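# Move the spare power supply from the shelving to the bench

## Task

Carry the spare power supply (a slim steel box with a round fan on one end and gold contacts on the other) from the parts shelving and set it on the work bench. When finished, no box may be lying on the floor, the gripper must have released it and the robot must have backed away, and the supply must stay on the bench without the robot supporting it. The robot must not tip over or finish leaning.

## Robot and tools

ROBOT. A Hello Robot Stretch 4 with a single arm: an omni-wheel base, a lift that slides up a mast, an arm that telescopes forward, a three-joint wrist (yaw, pitch, roll) and a two-finger gripper. It stands about 1.6 m tall. The base rim reaches at most 0.23 m from the base origin. Cameras: head_camera, head_left_camera, head_right_camera (fisheye) and wrist_camera.

FRAMES. Base frame: origin on the floor below the base centre, x ahead, y to the left, z up. hand_pose is reported in this frame as a point between the open fingertips; with all wrist joints at 0 its axes line up with the base frame. Its printed position may be slightly off. The odometry frame is wherever the base frame was when the scene began.

execute_actions. Argument "actions" is a list holding one action or none; an empty list only reports state and images. Optional "cameras": a list from head_camera, head_left_camera, head_right_camera, wrist_camera, all; omitted, null or ["all"] returns every camera, [] returns none, an unknown name refuses the call. The "pictures" line gives the order of the returned images, captured when the call ends.
An action contains "base", "joints" or both, optionally with "pace" and "contact_limits"; or it is just {"end_of_arm": "enable_torque"}, which re-powers any wrist or gripper motor that cut out, holding it in place. Motions in one action start together and may finish at different times; none lasts over 15 s.
- "base": exactly one relative move, measured from where the base last reported itself. translate_m: straight drive in metres, forward positive, -2 to 2. strafe_m: sideways in metres, left positive, -2 to 2. rotate_rad: spin in place, radians, counter-clockwise (left) positive, -3.2 to 3.2.
- "joints": absolute targets keyed by name, not offsets. lift_m 0 to 1.2 m; arm_m 0 to 0.55 m extension; wrist_yaw_rad -1.134 to 4.276 (0 ahead, positive left, 3.14 folded back, above 3.4 the arm may obstruct); wrist_pitch_rad -1.117 to 4.259 (0 level, 1.57 pointing down); wrist_roll_rad -1.117 to 4.259 (0 fingers level, positive clockwise seen from behind); gripper_m -0.038 to 0.141, fingertip gap in metres (negative means they press together). Done tolerances: ±0.004 for lift, arm and gripper, ±0.02 for yaw and roll, ±0.05 for pitch. Joint targets outside range are clipped and noted; any other bad value or unknown key refuses the whole call.
- "pace": "slow", "default", "fast" or "max" (base up to 0.1/0.3/0.4/0.6 m/s and 1/2/3/4 rad/s). With the lift above 0.2 the base is capped further, down to 0.3 m/s and 1 rad/s at full height.
- "contact_limits": only {"arm_m": value}, 0 (gentlest) to 0.75 (firmest), default 0.5; the arm stops when it pushes harder.
Anything left out of an action may keep pushing toward its old target without the status showing it. To unfold the wrist at the start, send lift_m 0.4 with wrist_yaw_rad 0 together.

wait: {"seconds": 0 to 10}; commands nothing and returns state and images.
zoom_image: {"camera": name, "region": [x0, y0, x1, y1]} in pixels of that camera's latest full image, top-left origin, at most 504 by 504.
finished_scene: {"scene": n}; ends the scene for good after the last command has held and reports success. Replying with no tool call ends everything.

RESULTS. base_status and joint_status describe how the last action ended: "done" (for the base this only means the wheels turned the commanded amount, slips included); "off_target" (stopped short, may still push); "contact_stop_at_<key>" (met resistance and now holds, though a stopped lift, arm or wheels go slack, so a lift can sag under load or the base can roll); "limit_stop_at_<name>"; "time_out"; "torque_fault" (wrist/gripper motor went limp, send enable_torque). "limit_stop_at_tilt" means a lean over 6 degrees: lift, arm and wheels go slack until it lessens. "limit_stop_at_own_body" is a self-collision stop, likelier with the gripper tilted up (pitch below -0.2) and rolled (roll below -0.4 or above 4); move away from the body. If a call reports a stop, later calls in the same reply are skipped. on_its_own lists what happened uncommanded; its "held at" is the held target, not the position.
lidar_m: 12 rough distances in metres, 30-degree sectors, first straight ahead then counter-clockwise (4th left, 7th behind, 10th right); "-" means nothing seen or closer than 0.25 m. It sees from about 0.15 m up, so table tops register; it misses glass, thin legs and much behind. wrist_depth_mm: 7 by 7 grid of median depths, 100 to 2000 mm, "-" for invalid; the robot's own body shows.
base_odometry counts wheel turns, so slip looks like motion; heading -3.142 to 3.142, left positive. If turned_by_wheels and turned_by_imu disagree by over about 0.1 rad, the base hit or slipped, and heading error is roughly their difference. base_tilt in degrees, forward and right positive, with a fixed bias up to about 1.5. motor_effort is percent of maximum, positive toward higher joint values, bracket is the noisy peak; each motor has a fixed offset. A load in a level gripper pushes wrist_pitch effort away from 0. Wheel motors positive means turning the base right.

GRIPPING. Command a gap smaller than the object's width; going lower squeezes harder and draws the object inward by up to a third of the shortfall. The gap reading and "done" do not prove a grip; a firm squeeze (target 0 or above) shows as a clear gripper effort change. Fingertips pressed on a surface can jam: raise the lift.

AVOID. Dropping or slamming objects, hard hits or shoves, leaving any box on the floor, tipping: do not drive or turn with over 1 kg held and arm_m above 0.2, especially at fast paces; steady pushes with the gripper high or a high contact limit also risk tipping. A level gripper holding over about 2 kg can fault the wrist. Loose objects may occasionally get nudged by outside forces. Thinking time lets the scene run while the robot holds its last command.

Each tool is called after "Emit:" by a JSON object that holds its "op" and its "data".

## Session

I'll start by looking at the current state and the camera images.

Emit:
{"op": "execute_actions", "data": {"actions": []}}

Scene clock: 0.00 s.
base_odometry: x=+0.000 y=+0.000 heading=+0.000 (m, m, rad; odometry frame)
turned_by_wheels: +0.000 (rad since the last result)
turned_by_imu: +0.000 (rad since the last result)
base_tilt: forward=-0.6 right=-0.5 (deg)
lidar_m: 1.40 1.33 2.15 1.88 1.74 1.50 1.74 2.62 1.24 0.84 0.78 2.04
base_status: not commanded
joint_positions: lift_m=+0.195 arm_m=-0.002 wrist_yaw_rad=+3.113 wrist_pitch_rad=+0.004 wrist_roll_rad=-0.015 gripper_m=+0.057
joint_status: not commanded
motor_effort: lift_m=+19 arm_m=-1 wrist_yaw_rad=-1 wrist_pitch_rad=-6 wrist_roll_rad=+0 gripper_m=-3 wheel_0=+0 wheel_1=+0 wheel_2=+0 (%)
hand_pose: x=-0.1171 y=+0.0957 z=+0.3721 quat_wxyz=(+0.014, -0.002, -0.008, +1.000) (m; base frame)
wrist_depth_mm: - 138 - - - 1661 1430 / - 120 178 - - 1756 1430 / - 125 174 - - 1708 1464 / 126 139 282 - - 1661 1464 / 221 - - - 1921 1661 1464 / 1229 1336 214 1205 195 1160 1118 / 549 891 891 - 904 798 831
pictures: head_camera, head_left_camera, head_right_camera, wrist_camera
Images, in order (width x height): head_camera 420x560, head_left_camera 420x672, head_right_camera 420x672, wrist_camera 616x392.

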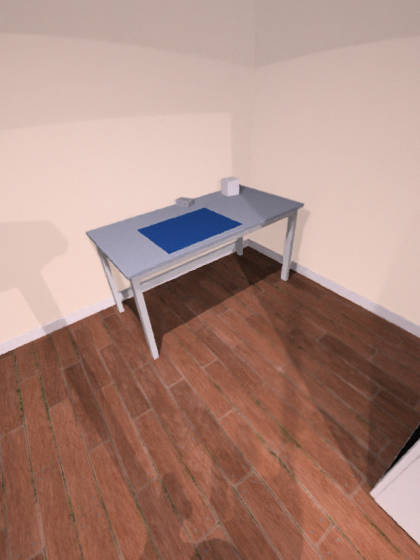

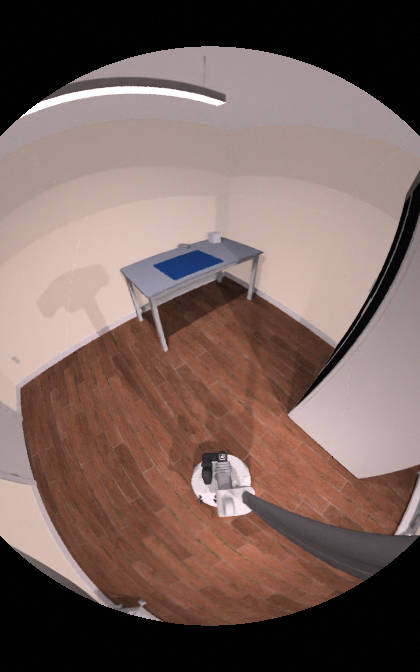

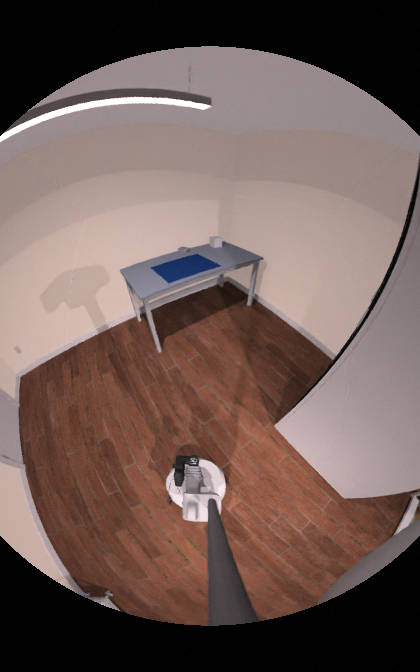

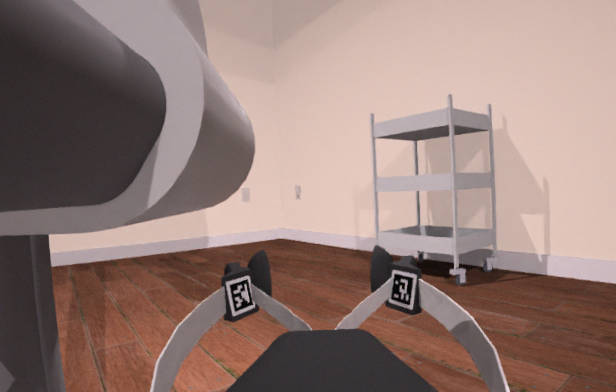

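Emit:
{"op": "execute_actions", "data": {"actions": [{"base": {"rotate_rad": -1.2}, "joints": {"lift_m": 0.4, "wrist_yaw_rad": 0}}]}}

Scene clock: 4.13 s.
base_odometry: x=+0.000 y=+0.000 heading=-1.200 (m, m, rad; odometry frame)
turned_by_wheels: -1.200 (rad since the last result)
turned_by_imu: -1.195 (rad since the last result)
base_tilt: forward=-0.6 right=-0.5 (deg)
lidar_m: 0.77 2.01 1.51 1.35 2.13 2.01 1.74 1.48 1.58 2.62 2.19 0.87
base_status: done
joint_positions: lift_m=+0.400 arm_m=-0.002 wrist_yaw_rad=+0.001 wrist_pitch_rad=+0.004 wrist_roll_rad=-0.015 gripper_m=+0.057
joint_status: all done
motor_effort: lift_m=+23(23) arm_m=-1(1) wrist_yaw_rad=-3(8) wrist_pitch_rad=-6(6) wrist_roll_rad=+0(1) gripper_m=-5(5) wheel_0=+2(6) wheel_1=+1(6) wheel_2=+1(6) (%)
hand_pose: x=+0.4573 y=-0.0873 z=+0.5768 quat_wxyz=(+1.000, -0.008, +0.002, +0.000) (m; base frame)
wrist_depth_mm: 1537 539 569 597 634 668 723 / 1537 539 569 597 634 683 732 / 1618 544 564 609 634 676 732 / 1537 544 564 603 640 691 715 / 1576 544 564 603 627 683 732 / 1576 549 215 603 195 691 741 / 1336 1205 569 - 654 668 732
pictures: head_camera, head_left_camera, head_right_camera, wrist_camera
Images, in order (width x height): head_camera 420x560, head_left_camera 420x672, head_right_camera 420x672, wrist_camera 616x392.

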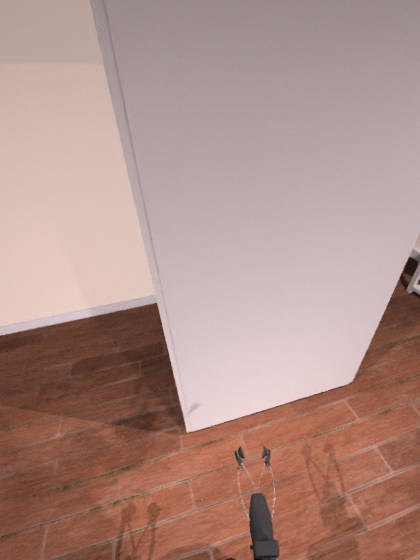

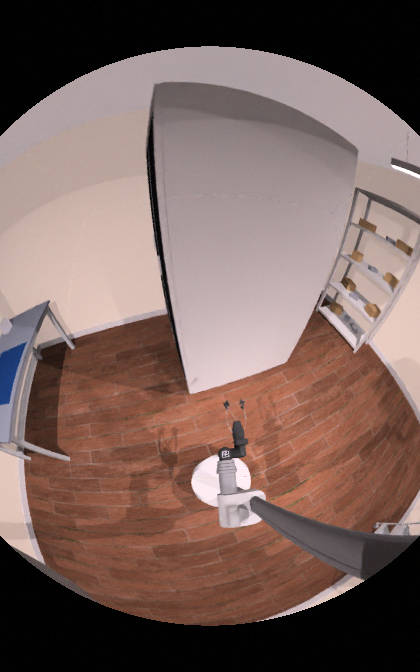

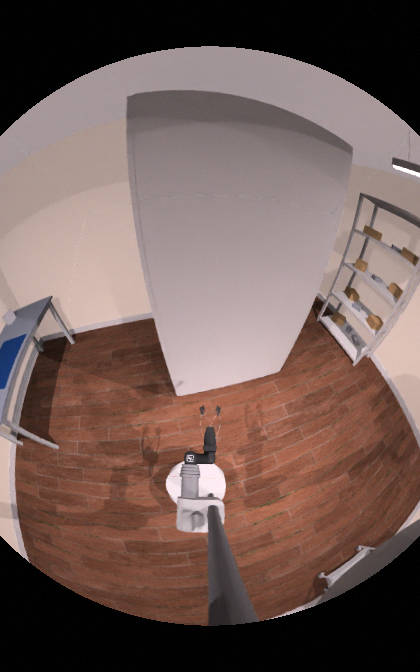

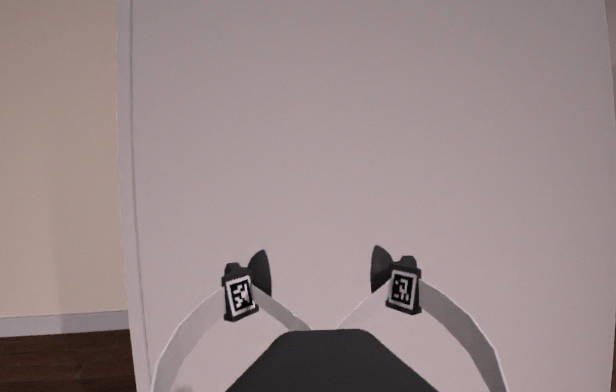

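Emit:
{"op": "execute_actions", "data": {"actions": [{"base": {"rotate_rad": -0.9}}]}}

Scene clock: 6.60 s.
base_odometry: x=+0.000 y=+0.000 heading=-2.099 (m, m, rad; odometry frame)
turned_by_wheels: -0.900 (rad since the last result)
turned_by_imu: -0.896 (rad since the last result)
base_tilt: forward=-0.5 right=-0.4 (deg)
lidar_m: 1.26 0.83 0.78 2.04 1.42 1.35 2.15 1.88 1.74 1.49 1.74 2.62
base_status: done
joint_positions: lift_m=+0.400 arm_m=-0.002 wrist_yaw_rad=+0.000 wrist_pitch_rad=+0.004 wrist_roll_rad=-0.015 gripper_m=+0.057
joint_status: not commanded
motor_effort: lift_m=+22(23) arm_m=-1(1) wrist_yaw_rad=-2(3) wrist_pitch_rad=-5(4) wrist_roll_rad=+1(0) gripper_m=-6(6) wheel_0=+2(3) wheel_1=+0(7) wheel_2=+1(6) (%)
hand_pose: x=+0.4573 y=-0.0874 z=+0.5769 quat_wxyz=(+1.000, -0.008, +0.002, +0.000) (m; base frame)
wrist_depth_mm: 723 904 - - - - 1983 / 715 904 - - - - 1983 / 715 904 - - - - 1983 / 707 904 - - - - 1983 / 707 904 - - - - 1983 / 707 866 214 1708 195 1661 1618 / 707 831 1308 - 1336 1160 1229
pictures: head_camera, head_left_camera, head_right_camera, wrist_camera
Images, in order (width x height): head_camera 420x560, head_left_camera 420x672, head_right_camera 420x672, wrist_camera 616x392.

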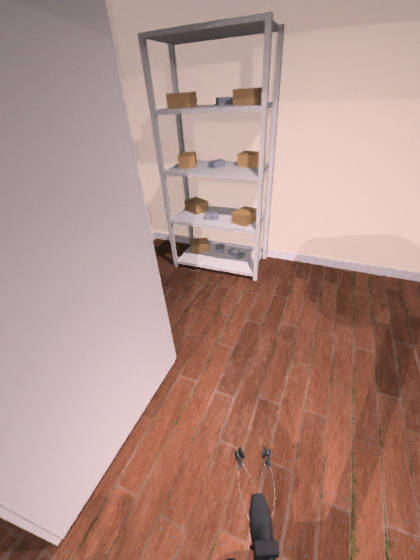

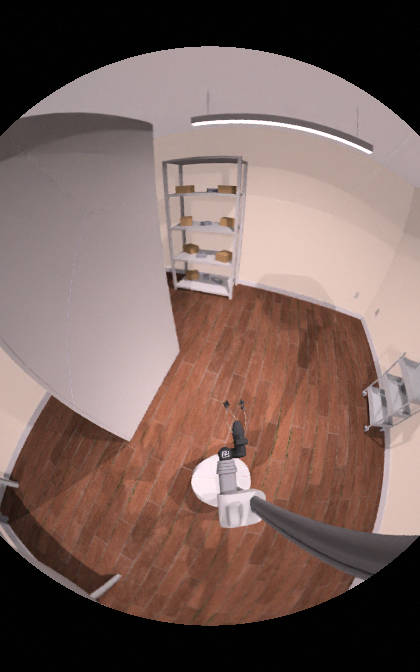

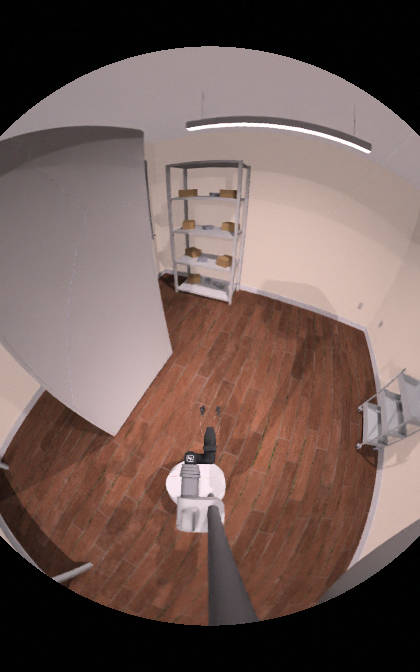

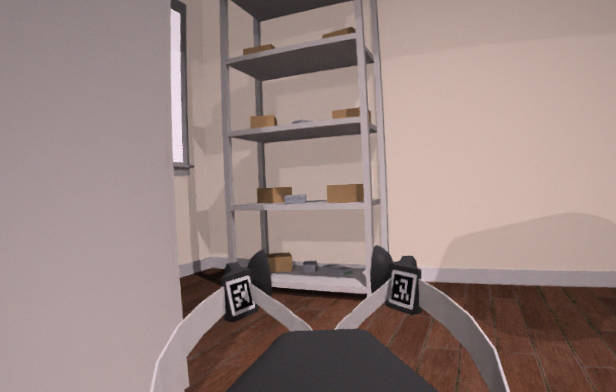

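Emit:
{"op": "zoom_image", "data": {"camera": "head_camera", "region": [130, 70, 290, 290]}}

Emit:
{"op": "zoom_image", "data": {"camera": "wrist_camera", "region": [210, 0, 410, 300]}}

Region (130, 70, 290, 290) of head_camera's 420x560 image, scaled by 2.291, with more detail than that image has; it fills the left 367 columns of this view, and the rest is white.

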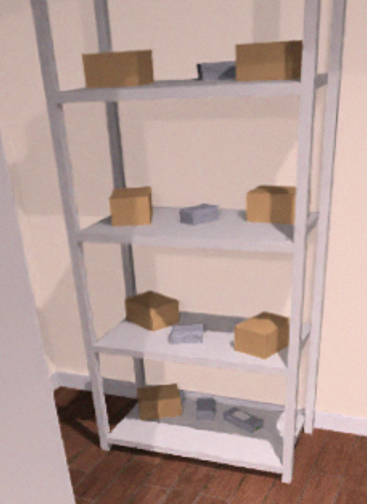

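Region (210, 0, 410, 300) of wrist_camera's 616x392 image, scaled by 1.680.

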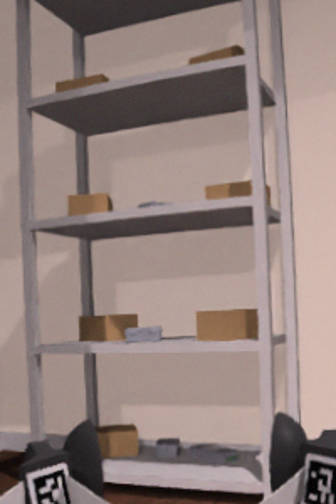

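Emit:
{"op": "execute_actions", "data": {"actions": [{"base": {"rotate_rad": -0.38}}], "cameras": ["head_camera"]}}

Emit:
{"op": "execute_actions", "data": {"actions": [{"base": {"translate_m": 1.4}, "pace": "fast"}]}}

Scene clock: 32.13 s.
base_odometry: x=+0.000 y=+0.000 heading=-2.479 (m, m, rad; odometry frame)
turned_by_wheels: -0.380 (rad since the last result)
turned_by_imu: -0.380 (rad since the last result)
base_tilt: forward=-0.6 right=-0.5 (deg)
lidar_m: 2.19 1.06 0.79 0.78 1.83 1.36 1.52 2.21 1.80 1.74 1.50 2.57
base_status: done
joint_positions: lift_m=+0.400 arm_m=-0.002 wrist_yaw_rad=+0.000 wrist_pitch_rad=+0.004 wrist_roll_rad=-0.015 gripper_m=+0.057
joint_status: not commanded
motor_effort: lift_m=+21(21) arm_m=-1(2) wrist_yaw_rad=-2(1) wrist_pitch_rad=-5(4) wrist_roll_rad=-1(0) gripper_m=-5(5) wheel_0=+1(3) wheel_1=+0(3) wheel_2=+1(7) (%)
hand_pose: x=+0.4572 y=-0.0874 z=+0.5769 quat_wxyz=(+1.000, -0.008, +0.002, +0.000) (m; base frame)
wrist_depth_mm: - - - - - - - / - - - - - - - / - - - - - - - / - - - - - - - / - - - - - - - / 1921 1983 213 1756 195 1708 1661 / 1336 1308 1255 - 1308 1182 1205
pictures: head_camera
Images, in order (width x height): head_camera 420x560.

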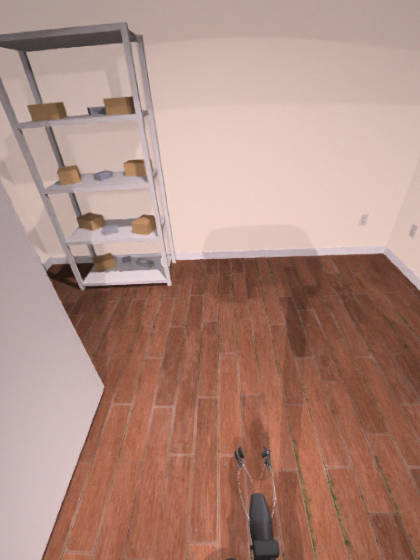

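Scene clock: 36.90 s.
base_odometry: x=-1.104 y=-0.861 heading=-2.480 (m, m, rad; odometry frame)
turned_by_wheels: +0.000 (rad since the last result)
turned_by_imu: +0.007 (rad since the last result)
base_tilt: forward=-0.5 right=-0.4 (deg)
lidar_m: 1.23 0.88 1.10 1.22 0.80 1.08 3.43 2.46 1.44 1.43 1.69 1.27
base_status: done
joint_positions: lift_m=+0.400 arm_m=-0.002 wrist_yaw_rad=+0.000 wrist_pitch_rad=+0.004 wrist_roll_rad=-0.015 gripper_m=+0.057
joint_status: not commanded
motor_effort: lift_m=+21(21) arm_m=-1(1) wrist_yaw_rad=-2(1) wrist_pitch_rad=-7(3) wrist_roll_rad=-1(1) gripper_m=-7(5) wheel_0=-1(6) wheel_1=-2(7) wheel_2=+0(13) (%)
hand_pose: x=+0.4572 y=-0.0874 z=+0.5769 quat_wxyz=(+1.000, -0.008, +0.002, +0.000) (m; base frame)
wrist_depth_mm: 798 1025 1008 1008 1008 960 946 / 1008 1025 1008 991 976 976 960 / 1060 1042 1008 1008 976 991 960 / 1060 1025 1008 1008 1008 960 976 / 1060 1025 1042 1008 976 991 960 / 1042 1042 213 991 195 976 976 / 1078 1042 1042 - 991 976 976
pictures: head_camera, head_left_camera, head_right_camera, wrist_camera
Images, in order (width x height): head_camera 420x560, head_left_camera 420x672, head_right_camera 420x672, wrist_camera 616x392.

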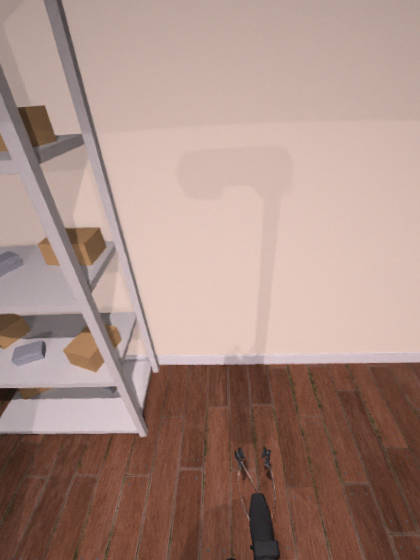

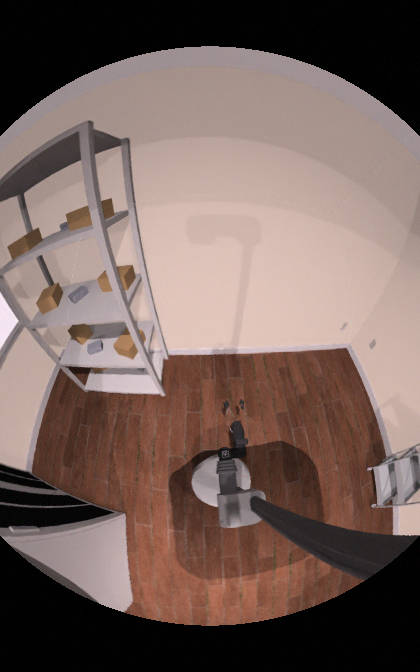

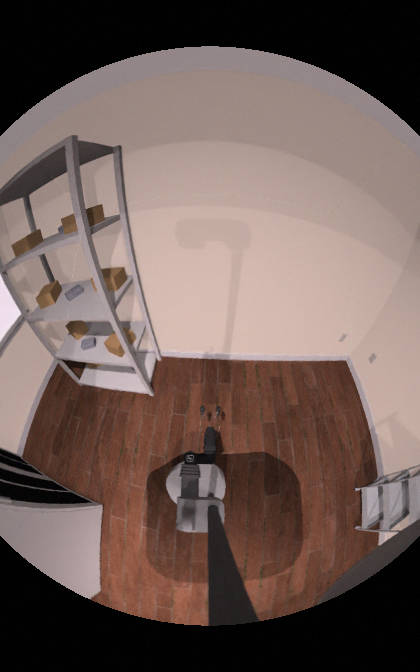

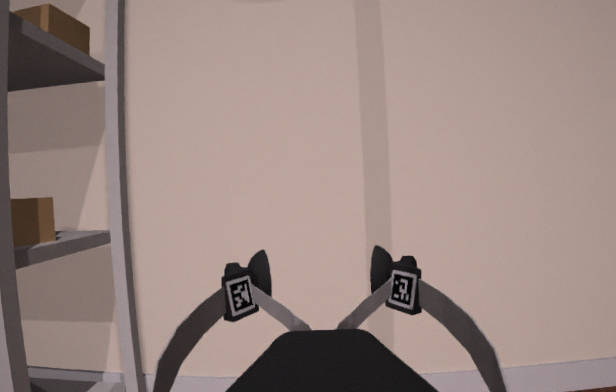

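Emit:
{"op": "execute_actions", "data": {"actions": [{"base": {"strafe_m": 0.85}, "pace": "fast"}]}}

Scene clock: 46.40 s.
base_odometry: x=-0.581 y=-1.531 heading=-2.479 (m, m, rad; odometry frame)
turned_by_wheels: +0.000 (rad since the last result)
turned_by_imu: +0.000 (rad since the last result)
base_tilt: forward=-0.6 right=-0.3 (deg)
lidar_m: 0.76 0.80 1.10 1.06 0.43 0.31 0.29 0.33 2.29 2.25 1.75 0.80
base_status: done
joint_positions: lift_m=+0.400 arm_m=-0.002 wrist_yaw_rad=+0.000 wrist_pitch_rad=+0.004 wrist_roll_rad=-0.015 gripper_m=+0.057
joint_status: not commanded
motor_effort: lift_m=+21(21) arm_m=-1(1) wrist_yaw_rad=-1(2) wrist_pitch_rad=-5(5) wrist_roll_rad=+0(0) gripper_m=-3(4) wheel_0=+2(11) wheel_1=+1(12) wheel_2=-1(0) (%)
hand_pose: x=+0.4572 y=-0.0874 z=+0.5769 quat_wxyz=(+1.000, -0.008, +0.002, +0.000) (m; base frame)
wrist_depth_mm: 691 715 750 768 768 991 1008 / 1078 1060 1042 1060 1042 1008 991 / 1098 1078 1078 1025 1025 1008 1008 / 1098 831 1060 1060 621 1008 1008 / 615 603 580 564 539 539 1008 / 1078 1078 215 1042 195 530 1008 / 1078 1025 1060 - 1060 539 1025
pictures: head_camera, head_left_camera, head_right_camera, wrist_camera
Images, in order (width x height): head_camera 420x560, head_left_camera 420x672, head_right_camera 420x672, wrist_camera 616x392.

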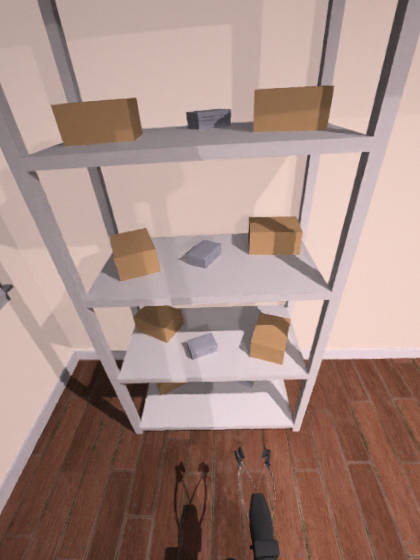

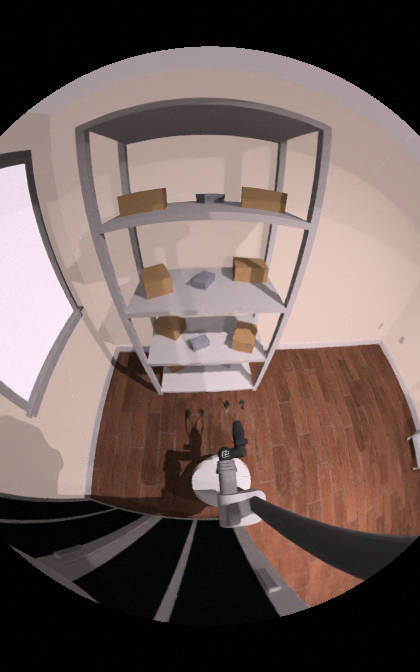

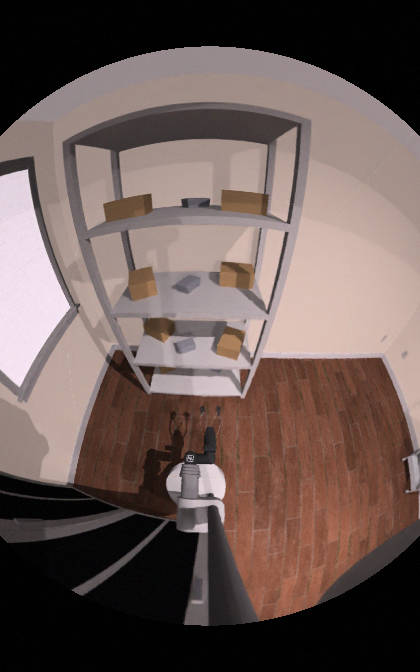

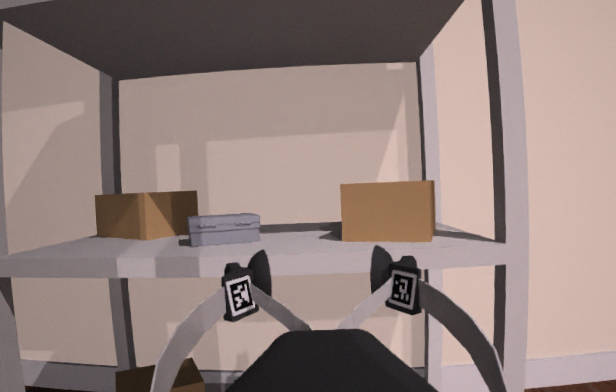

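Emit:
{"op": "zoom_image", "data": {"camera": "head_camera", "region": [150, 90, 270, 150]}}

Emit:
{"op": "zoom_image", "data": {"camera": "head_camera", "region": [150, 220, 270, 290]}}

Emit:
{"op": "zoom_image", "data": {"camera": "head_camera", "region": [140, 310, 280, 410]}}

Region (150, 90, 270, 150) of head_camera's 420x560 image, scaled by 4.200, with more detail than that image has.

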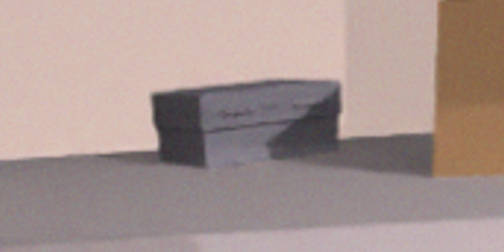

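Region (150, 220, 270, 290) of head_camera's 420x560 image, scaled by 4.200, with more detail than that image has; it fills the top 294 rows of this view, and the rest is white.

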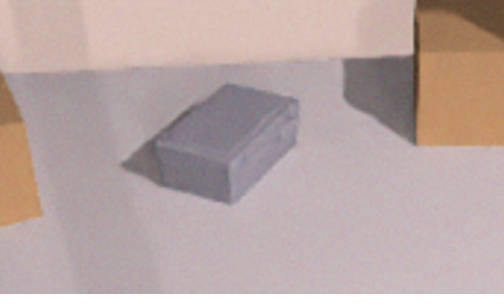

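Region (140, 310, 280, 410) of head_camera's 420x560 image, scaled by 3.600, with more detail than that image has; it fills the top 360 rows of this view, and the rest is white.

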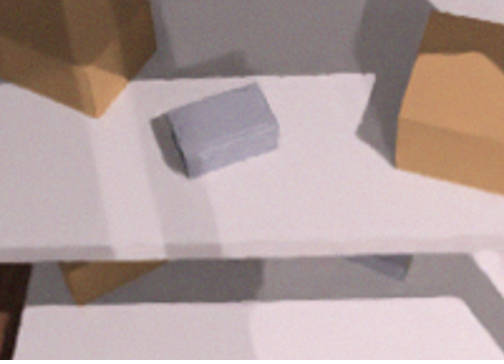

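Emit:
{"op": "execute_actions", "data": {"actions": [{"joints": {"lift_m": 0.12, "wrist_pitch_rad": 0.15}}], "cameras": ["wrist_camera", "head_camera"]}}

Scene clock: 55.13 s.
base_odometry: x=-0.581 y=-1.531 heading=-2.479 (m, m, rad; odometry frame)
turned_by_wheels: +0.000 (rad since the last result)
turned_by_imu: -0.002 (rad since the last result)
base_tilt: forward=-0.7 right=-0.4 (deg)
lidar_m: 0.76 0.80 1.08 1.07 0.44 0.32 0.31 0.34 2.30 2.25 1.73 0.81
base_status: not commanded
joint_positions: lift_m=+0.120 arm_m=-0.002 wrist_yaw_rad=+0.000 wrist_pitch_rad=+0.152 wrist_roll_rad=-0.015 gripper_m=+0.057
joint_status: all done
motor_effort: lift_m=+15(20) arm_m=-1(1) wrist_yaw_rad=-1(1) wrist_pitch_rad=-5(4) wrist_roll_rad=+0(0) gripper_m=-5(3) wheel_0=+2(2) wheel_1=+1(1) wheel_2=-1(1) (%)
hand_pose: x=+0.4539 y=-0.0874 z=+0.2549 quat_wxyz=(+0.997, -0.008, +0.076, +0.001) (m; base frame)
wrist_depth_mm: 512 525 554 585 603 525 946 / 1025 931 1008 1025 976 960 960 / 1060 1042 1042 1025 1025 976 1008 / 1098 991 1078 1042 1025 1025 1008 / 1118 788 854 809 798 707 946 / 615 615 213 574 195 569 647 / 574 554 549 - 559 500 525
pictures: head_camera, wrist_camera
Images, in order (width x height): head_camera 420x560, wrist_camera 616x392.

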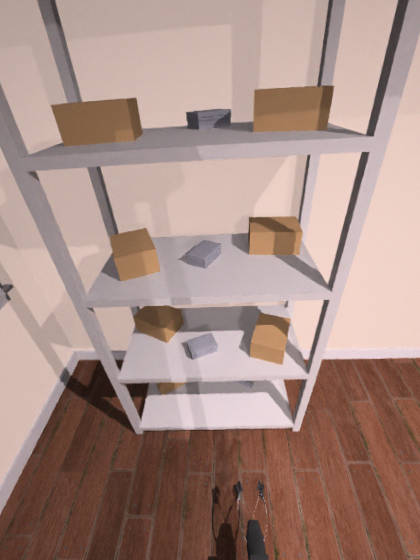

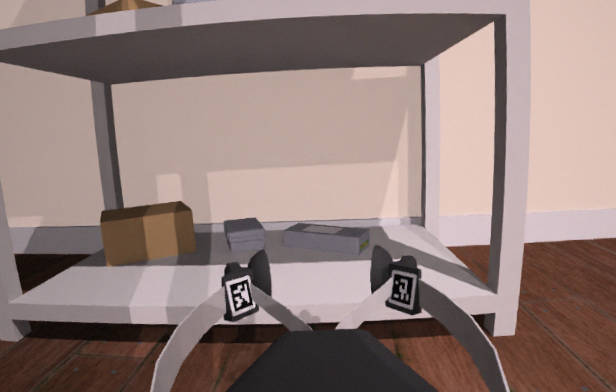

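Emit:
{"op": "zoom_image", "data": {"camera": "wrist_camera", "region": [210, 200, 410, 280]}}

Region (210, 200, 410, 280) of wrist_camera's 616x392 image, scaled by 2.520; it fills the top 202 rows of this view, and the rest is white.

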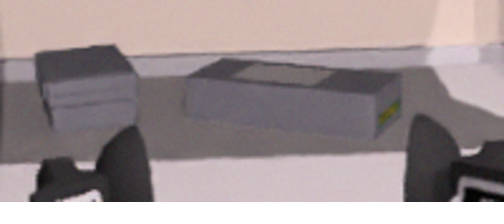

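Emit:
{"op": "execute_actions", "data": {"actions": [{"base": {"strafe_m": -0.8}, "pace": "fast"}], "cameras": []}}

Emit:
{"op": "execute_actions", "data": {"actions": [{"base": {"rotate_rad": 1.36}}], "cameras": ["head_camera"]}}

Emit:
{"op": "execute_actions", "data": {"actions": [{"base": {"strafe_m": -0.8}, "pace": "fast"}]}}

Scene clock: 118.90 s.
base_odometry: x=-1.073 y=-0.901 heading=-2.479 (m, m, rad; odometry frame)
turned_by_wheels: +0.000 (rad since the last result)
turned_by_imu: -0.004 (rad since the last result)
base_tilt: forward=-0.6 right=-0.5 (deg)
lidar_m: 1.23 0.85 1.10 1.21 0.78 1.02 3.43 2.54 1.48 1.46 1.66 1.27
base_status: done
joint_positions: lift_m=+0.120 arm_m=-0.002 wrist_yaw_rad=+0.000 wrist_pitch_rad=+0.152 wrist_roll_rad=-0.015 gripper_m=+0.057
joint_status: not commanded
motor_effort: lift_m=+15(15) arm_m=-1(1) wrist_yaw_rad=-2(1) wrist_pitch_rad=-4(3) wrist_roll_rad=-1(0) gripper_m=-4(4) wheel_0=-1(9) wheel_1=+2(11) wheel_2=+0(2) (%)
hand_pose: x=+0.4539 y=-0.0874 z=+0.2549 quat_wxyz=(+0.997, -0.008, +0.076, +0.001) (m; base frame)
wrist_depth_mm: 976 960 960 931 917 931 891 / 891 960 960 960 946 931 931 / 1008 1025 991 976 976 946 960 / 1060 1025 1042 1025 1008 991 960 / 798 991 1025 991 1008 976 946 / 640 741 213 691 194 668 654 / 574 544 544 - 554 504 517
pictures: none
No camera images: the call's "cameras" was empty. Leave "cameras" out to get every camera's image.

Scene clock: 120.83 s.
base_odometry: x=-1.073 y=-0.901 heading=-1.119 (m, m, rad; odometry frame)
turned_by_wheels: +1.360 (rad since the last result)
turned_by_imu: +1.352 (rad since the last result)
base_tilt: forward=-0.6 right=-0.3 (deg)
lidar_m: 1.87 0.76 0.84 2.71 3.17 1.60 1.48 1.87 1.37 1.23 0.86 0.92
base_status: done
joint_positions: lift_m=+0.120 arm_m=-0.002 wrist_yaw_rad=+0.000 wrist_pitch_rad=+0.152 wrist_roll_rad=-0.015 gripper_m=+0.057
joint_status: not commanded
motor_effort: lift_m=+16(16) arm_m=-1(1) wrist_yaw_rad=-1(3) wrist_pitch_rad=-4(4) wrist_roll_rad=-1(0) gripper_m=-4(5) wheel_0=-1(5) wheel_1=+0(3) wheel_2=-1(8) (%)
hand_pose: x=+0.4539 y=-0.0874 z=+0.2548 quat_wxyz=(+0.997, -0.008, +0.076, +0.001) (m; base frame)
wrist_depth_mm: 917 1499 1537 1576 1661 1537 723 / 878 1499 1537 1661 1661 1464 1205 / 866 1499 1661 1708 1756 1661 1229 / 854 1499 1618 1708 1756 1205 1008 / 842 1118 1098 1060 1025 904 798 / 732 732 214 683 195 661 647 / 574 539 554 - 549 500 517
pictures: head_camera
Images, in order (width x height): head_camera 420x560.

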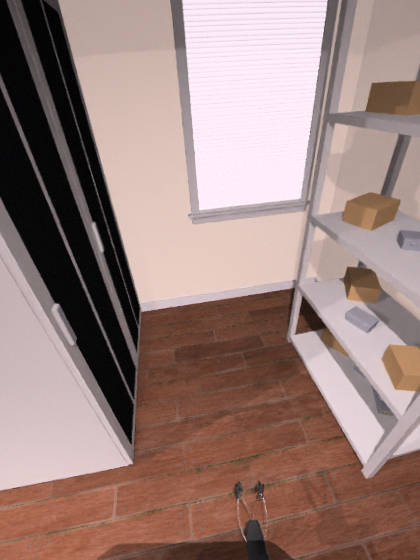

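Scene clock: 124.07 s.
base_odometry: x=-1.793 y=-1.250 heading=-1.120 (m, m, rad; odometry frame)
turned_by_wheels: +0.000 (rad since the last result)
turned_by_imu: -0.003 (rad since the last result)
base_tilt: forward=-0.6 right=-0.5 (deg)
lidar_m: 0.53 1.95 1.40 1.98 2.98 1.70 1.72 0.77 0.49 0.44 0.44 0.55
base_status: done
joint_positions: lift_m=+0.120 arm_m=-0.002 wrist_yaw_rad=+0.000 wrist_pitch_rad=+0.152 wrist_roll_rad=-0.015 gripper_m=+0.057
joint_status: not commanded
motor_effort: lift_m=+16(16) arm_m=-1(1) wrist_yaw_rad=-2(2) wrist_pitch_rad=-4(4) wrist_roll_rad=-1(1) gripper_m=-5(5) wheel_0=-1(13) wheel_1=-1(14) wheel_2=+0(0) (%)
hand_pose: x=+0.4539 y=-0.0874 z=+0.2548 quat_wxyz=(+0.997, -0.008, +0.076, +0.001) (m; base frame)
wrist_depth_mm: 281 496 559 585 627 379 379 / 287 1618 1138 1229 798 387 389 / 1618 1618 1756 1756 831 397 397 / 1618 1576 1756 1042 878 404 394 / 1025 931 854 768 741 413 407 / 741 338 214 535 195 410 413 / 574 330 424 - 445 433 394
pictures: head_camera, head_left_camera, head_right_camera, wrist_camera
Images, in order (width x height): head_camera 420x560, head_left_camera 420x672, head_right_camera 420x672, wrist_camera 616x392.

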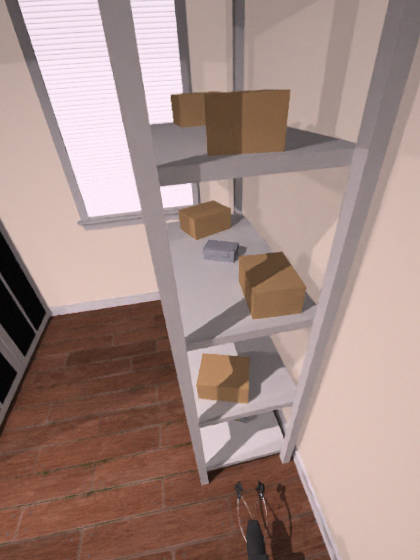

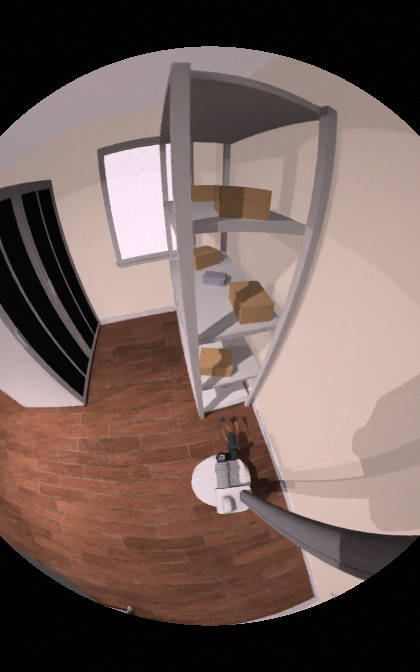

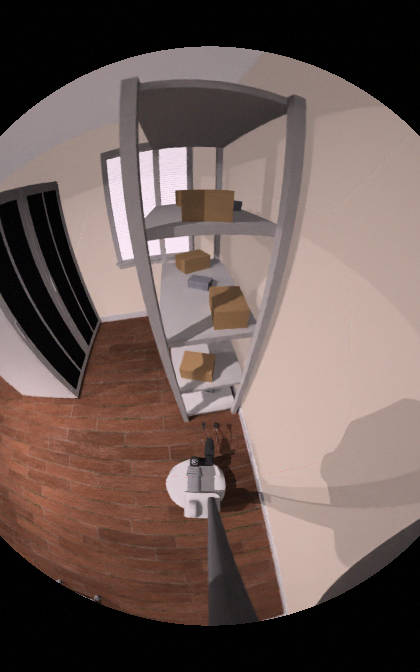

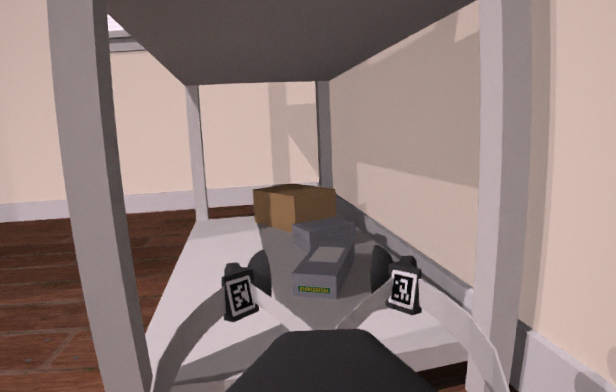

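Emit:
{"op": "execute_actions", "data": {"actions": [{"base": {"strafe_m": -0.02}, "joints": {"lift_m": 0.02, "wrist_pitch_rad": 0.23, "gripper_m": 0.135}}], "cameras": ["wrist_camera", "head_camera"]}}

Scene clock: 137.30 s.
base_odometry: x=-1.811 y=-1.258 heading=-1.120 (m, m, rad; odometry frame)
turned_by_wheels: +0.000 (rad since the last result)
turned_by_imu: -0.002 (rad since the last result)
base_tilt: forward=-0.5 right=-0.5 (deg)
lidar_m: 0.55 0.57 1.42 2.00 2.96 1.69 1.72 0.76 0.47 0.41 0.42 0.53
base_status: done
joint_positions: lift_m=+0.070 arm_m=-0.002 wrist_yaw_rad=+0.000 wrist_pitch_rad=+0.232 wrist_roll_rad=-0.015 gripper_m=+0.135
joint_status: lift_m limit_stop_at_own_body (moved -0.050 of -0.100); the others done
on_its_own: lift_m is slack since a limit_stop_at_own_body (your +0.020 is given up); arm_m is slack since a limit_stop_at_own_body
motor_effort: lift_m=+19(19) arm_m=+0(1) wrist_yaw_rad=-2(2) wrist_pitch_rad=-6(7) wrist_roll_rad=+0(0) gripper_m=+0(6) wheel_0=-1(4) wheel_1=+1(10) wheel_2=+0(1) (%)
hand_pose: x=+0.4495 y=-0.0874 z=+0.1818 quat_wxyz=(+0.993, -0.008, +0.116, +0.001) (m; base frame)
wrist_depth_mm: 277 1576 1042 1118 741 364 355 / 282 1618 1661 1661 759 379 366 / 296 1708 1756 1205 798 392 375 / 306 1255 878 759 723 402 379 / 647 508 539 530 508 407 382 / 508 340 397 418 433 415 370 / 427 349 430 - 413 392 373
pictures: head_camera, wrist_camera
Images, in order (width x height): head_camera 420x560, wrist_camera 616x392.

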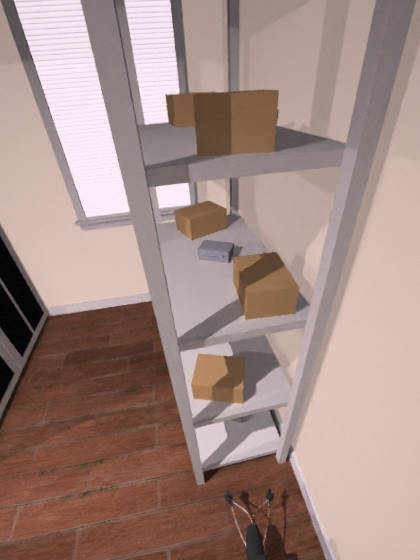

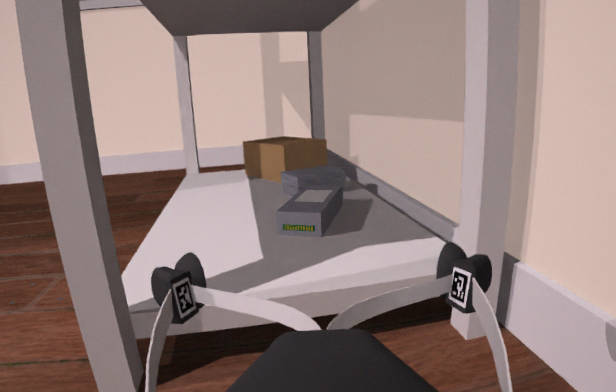

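Emit:
{"op": "execute_actions", "data": {"actions": [{"joints": {"arm_m": 0.15, "gripper_m": 0.115, "lift_m": 0.07}, "contact_limits": {"arm_m": 0.2}}], "cameras": ["wrist_camera", "head_camera"]}}

Scene clock: 145.13 s.
base_odometry: x=-1.811 y=-1.258 heading=-1.120 (m, m, rad; odometry frame)
turned_by_wheels: +0.000 (rad since the last result)
turned_by_imu: -0.002 (rad since the last result)
base_tilt: forward=-0.6 right=-0.5 (deg)
lidar_m: 0.54 0.57 1.42 1.98 2.97 1.70 1.70 0.75 0.48 0.43 0.43 0.53
base_status: not commanded
joint_positions: lift_m=+0.070 arm_m=+0.149 wrist_yaw_rad=+0.000 wrist_pitch_rad=+0.232 wrist_roll_rad=-0.015 gripper_m=+0.115
joint_status: all done
motor_effort: lift_m=+19(20) arm_m=+5(5) wrist_yaw_rad=-2(1) wrist_pitch_rad=-4(5) wrist_roll_rad=+0(2) gripper_m=-3(1) wheel_0=-1(1) wheel_1=+1(1) wheel_2=+0(0) (%)
contact_limits: arm_m 0.2
hand_pose: x=+0.6008 y=-0.0874 z=+0.1818 quat_wxyz=(+0.993, -0.008, +0.116, +0.001) (m; base frame)
wrist_depth_mm: 1397 1430 1499 1042 683 424 - / 1397 1464 1576 1576 707 433 336 / 1464 1537 1576 1138 723 449 252 / 1281 1229 866 699 699 459 258 / 768 585 535 459 508 430 262 / 530 389 214 379 334 330 265 / 312 298 314 - 303 294 -
pictures: head_camera, wrist_camera
Images, in order (width x height): head_camera 420x560, wrist_camera 616x392.

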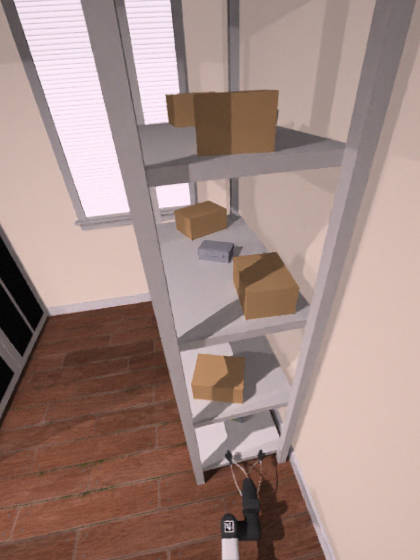

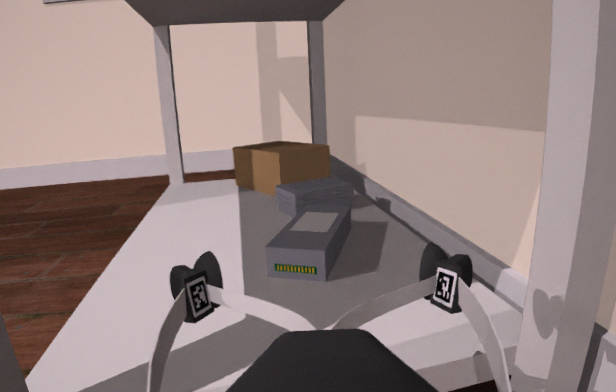

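Emit:
{"op": "execute_actions", "data": {"actions": [{"base": {"strafe_m": 0.01}, "joints": {"lift_m": 0.015, "gripper_m": 0.135}, "pace": "slow"}], "cameras": ["wrist_camera"]}}

Scene clock: 159.47 s.
base_odometry: x=-1.802 y=-1.254 heading=-1.120 (m, m, rad; odometry frame)
turned_by_wheels: +0.000 (rad since the last result)
turned_by_imu: -0.002 (rad since the last result)
base_tilt: forward=-0.6 right=-0.6 (deg)
lidar_m: 0.53 2.00 1.42 1.98 2.97 1.69 1.72 0.78 0.50 0.44 0.44 0.55
base_status: done
joint_positions: lift_m=+0.015 arm_m=+0.149 wrist_yaw_rad=+0.000 wrist_pitch_rad=+0.232 wrist_roll_rad=-0.015 gripper_m=+0.135
joint_status: all done
motor_effort: lift_m=+15(18) arm_m=+5(5) wrist_yaw_rad=-1(2) wrist_pitch_rad=-4(5) wrist_roll_rad=+0(1) gripper_m=-1(2) wheel_0=+0(4) wheel_1=+1(4) wheel_2=+0(1) (%)
hand_pose: x=+0.6008 y=-0.0874 z=+0.1272 quat_wxyz=(+0.993, -0.008, +0.116, +0.001) (m; base frame)
wrist_depth_mm: 1397 1430 1499 1537 699 439 338 / 1430 1499 1537 1618 723 452 345 / 1499 1537 1618 831 750 462 355 / 1042 891 640 496 585 469 364 / 609 407 397 387 377 359 273 / 289 272 257 279 264 274 276 / 230 233 244 - 303 312 -
pictures: wrist_camera
Images, in order (width x height): wrist_camera 616x392.

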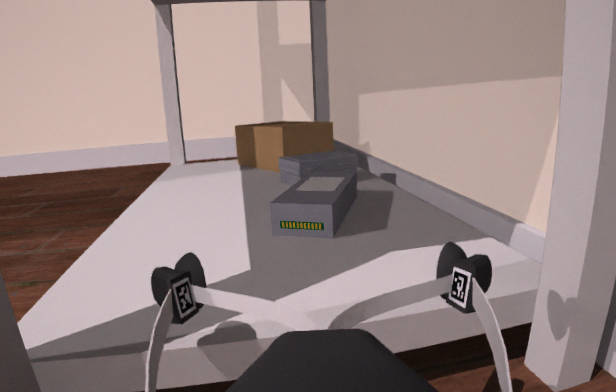

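Emit:
{"op": "zoom_image", "data": {"camera": "wrist_camera", "region": [140, 140, 500, 340]}}

Region (140, 140, 500, 340) of wrist_camera's 616x392 image, scaled by 1.400.

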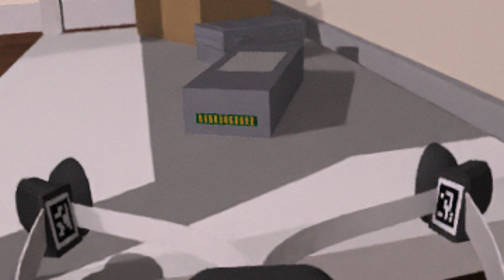

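Emit:
{"op": "execute_actions", "data": {"actions": [{"joints": {"lift_m": 0.0, "wrist_pitch_rad": 0.31, "gripper_m": 0.14}, "pace": "slow"}], "cameras": ["wrist_camera"]}}

Scene clock: 189.80 s.
base_odometry: x=-1.802 y=-1.254 heading=-1.120 (m, m, rad; odometry frame)
turned_by_wheels: +0.000 (rad since the last result)
turned_by_imu: -0.002 (rad since the last result)
base_tilt: forward=-0.5 right=-0.5 (deg)
lidar_m: 0.54 1.99 1.41 1.99 2.98 1.71 1.71 0.79 0.48 0.43 0.43 0.54
base_status: not commanded
joint_positions: lift_m=+0.000 arm_m=+0.149 wrist_yaw_rad=+0.000 wrist_pitch_rad=+0.310 wrist_roll_rad=-0.015 gripper_m=+0.140
joint_status: all done
motor_effort: lift_m=+13(14) arm_m=+5(5) wrist_yaw_rad=-1(1) wrist_pitch_rad=+3(6) wrist_roll_rad=-2(2) gripper_m=-2(2) wheel_0=+0(0) wheel_1=+1(1) wheel_2=+0(0) (%)
hand_pose: x=+0.5948 y=-0.0875 z=+0.0907 quat_wxyz=(+0.988, -0.007, +0.154, +0.001) (m; base frame)
wrist_depth_mm: 1366 1397 1499 1499 683 433 336 / 1397 1464 1537 1118 723 449 343 / 1430 1205 798 627 634 459 355 / 723 445 427 413 402 384 324 / 303 298 293 289 279 281 273 / 227 233 243 250 264 298 277 / 277 278 290 - 281 265 -
pictures: wrist_camera
Images, in order (width x height): wrist_camera 616x392.

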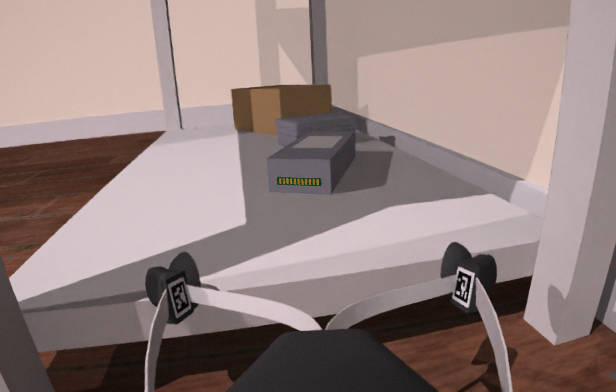

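Emit:
{"op": "execute_actions", "data": {"actions": [{"joints": {"arm_m": 0.33}, "contact_limits": {"arm_m": 0.2}, "pace": "slow"}], "cameras": ["wrist_camera", "head_left_camera"]}}

Scene clock: 207.27 s.
base_odometry: x=-1.802 y=-1.254 heading=-1.120 (m, m, rad; odometry frame)
turned_by_wheels: +0.000 (rad since the last result)
turned_by_imu: -0.002 (rad since the last result)
base_tilt: forward=-0.5 right=-0.5 (deg)
lidar_m: 0.53 1.98 1.41 1.96 2.97 1.70 1.72 0.75 0.49 0.43 0.44 0.54
base_status: not commanded
joint_positions: lift_m=+0.000 arm_m=+0.329 wrist_yaw_rad=-0.001 wrist_pitch_rad=+0.306 wrist_roll_rad=-0.015 gripper_m=+0.140
joint_status: all done
motor_effort: lift_m=+13(13) arm_m=+6(7) wrist_yaw_rad=+1(3) wrist_pitch_rad=+12(15) wrist_roll_rad=-2(4) gripper_m=-2(2) wheel_0=+0(0) wheel_1=+1(1) wheel_2=+0(0) (%)
contact_limits: arm_m 0.2
hand_pose: x=+0.7749 y=-0.0877 z=+0.0919 quat_wxyz=(+0.988, -0.007, +0.152, +0.001) (m; base frame)
wrist_depth_mm: 1255 1255 1336 1366 627 392 303 / 1281 1308 1366 976 647 404 310 / 1308 1229 707 496 597 415 320 / 741 459 442 300 377 382 325 / 309 306 282 244 286 274 271 / 228 216 206 222 200 199 208 / 187 180 187 - 181 172 -
pictures: head_left_camera, wrist_camera
Images, in order (width x height): head_left_camera 420x672, wrist_camera 616x392.

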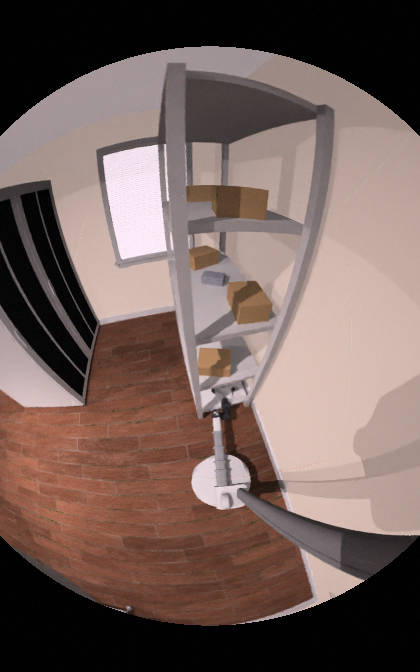

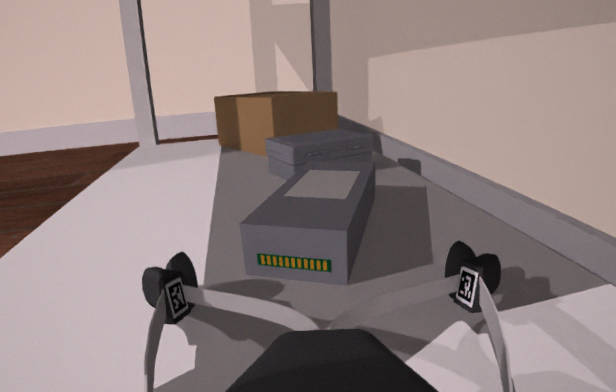

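Emit:
{"op": "execute_actions", "data": {"actions": [{"joints": {"lift_m": 0.01, "wrist_pitch_rad": 0.31}, "pace": "slow"}], "cameras": ["wrist_camera"]}}

Scene clock: 210.57 s.
base_odometry: x=-1.802 y=-1.254 heading=-1.120 (m, m, rad; odometry frame)
turned_by_wheels: +0.000 (rad since the last result)
turned_by_imu: -0.001 (rad since the last result)
base_tilt: forward=-0.4 right=-0.5 (deg)
lidar_m: 0.54 1.98 1.40 1.98 2.97 1.68 1.71 0.78 0.49 0.43 0.43 0.55
base_status: not commanded
joint_positions: lift_m=+0.010 arm_m=+0.329 wrist_yaw_rad=-0.001 wrist_pitch_rad=+0.312 wrist_roll_rad=-0.015 gripper_m=+0.140
joint_status: all done
motor_effort: lift_m=+23(24) arm_m=+5(6) wrist_yaw_rad=+0(1) wrist_pitch_rad=-3(16) wrist_roll_rad=-2(2) gripper_m=-3(2) wheel_0=+0(0) wheel_1=+1(1) wheel_2=+0(0) (%)
hand_pose: x=+0.7745 y=-0.0876 z=+0.0994 quat_wxyz=(+0.988, -0.007, +0.155, +0.001) (m; base frame)
wrist_depth_mm: 1205 1255 1336 1336 621 392 303 / 1281 1308 1397 991 661 407 310 / 1281 1182 707 508 597 418 320 / 732 466 445 307 384 382 327 / 315 312 289 246 291 282 278 / 235 224 212 221 207 202 218 / 194 186 195 - 187 178 -
pictures: wrist_camera
Images, in order (width x height): wrist_camera 616x392.

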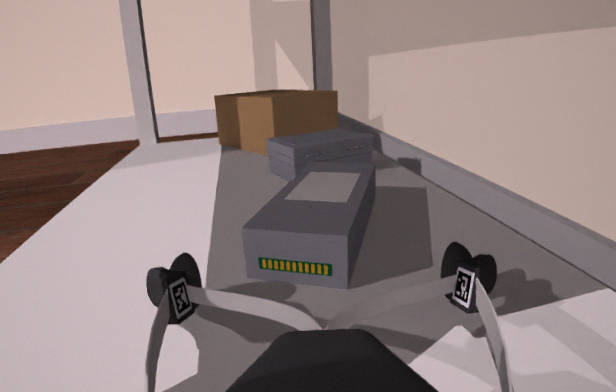

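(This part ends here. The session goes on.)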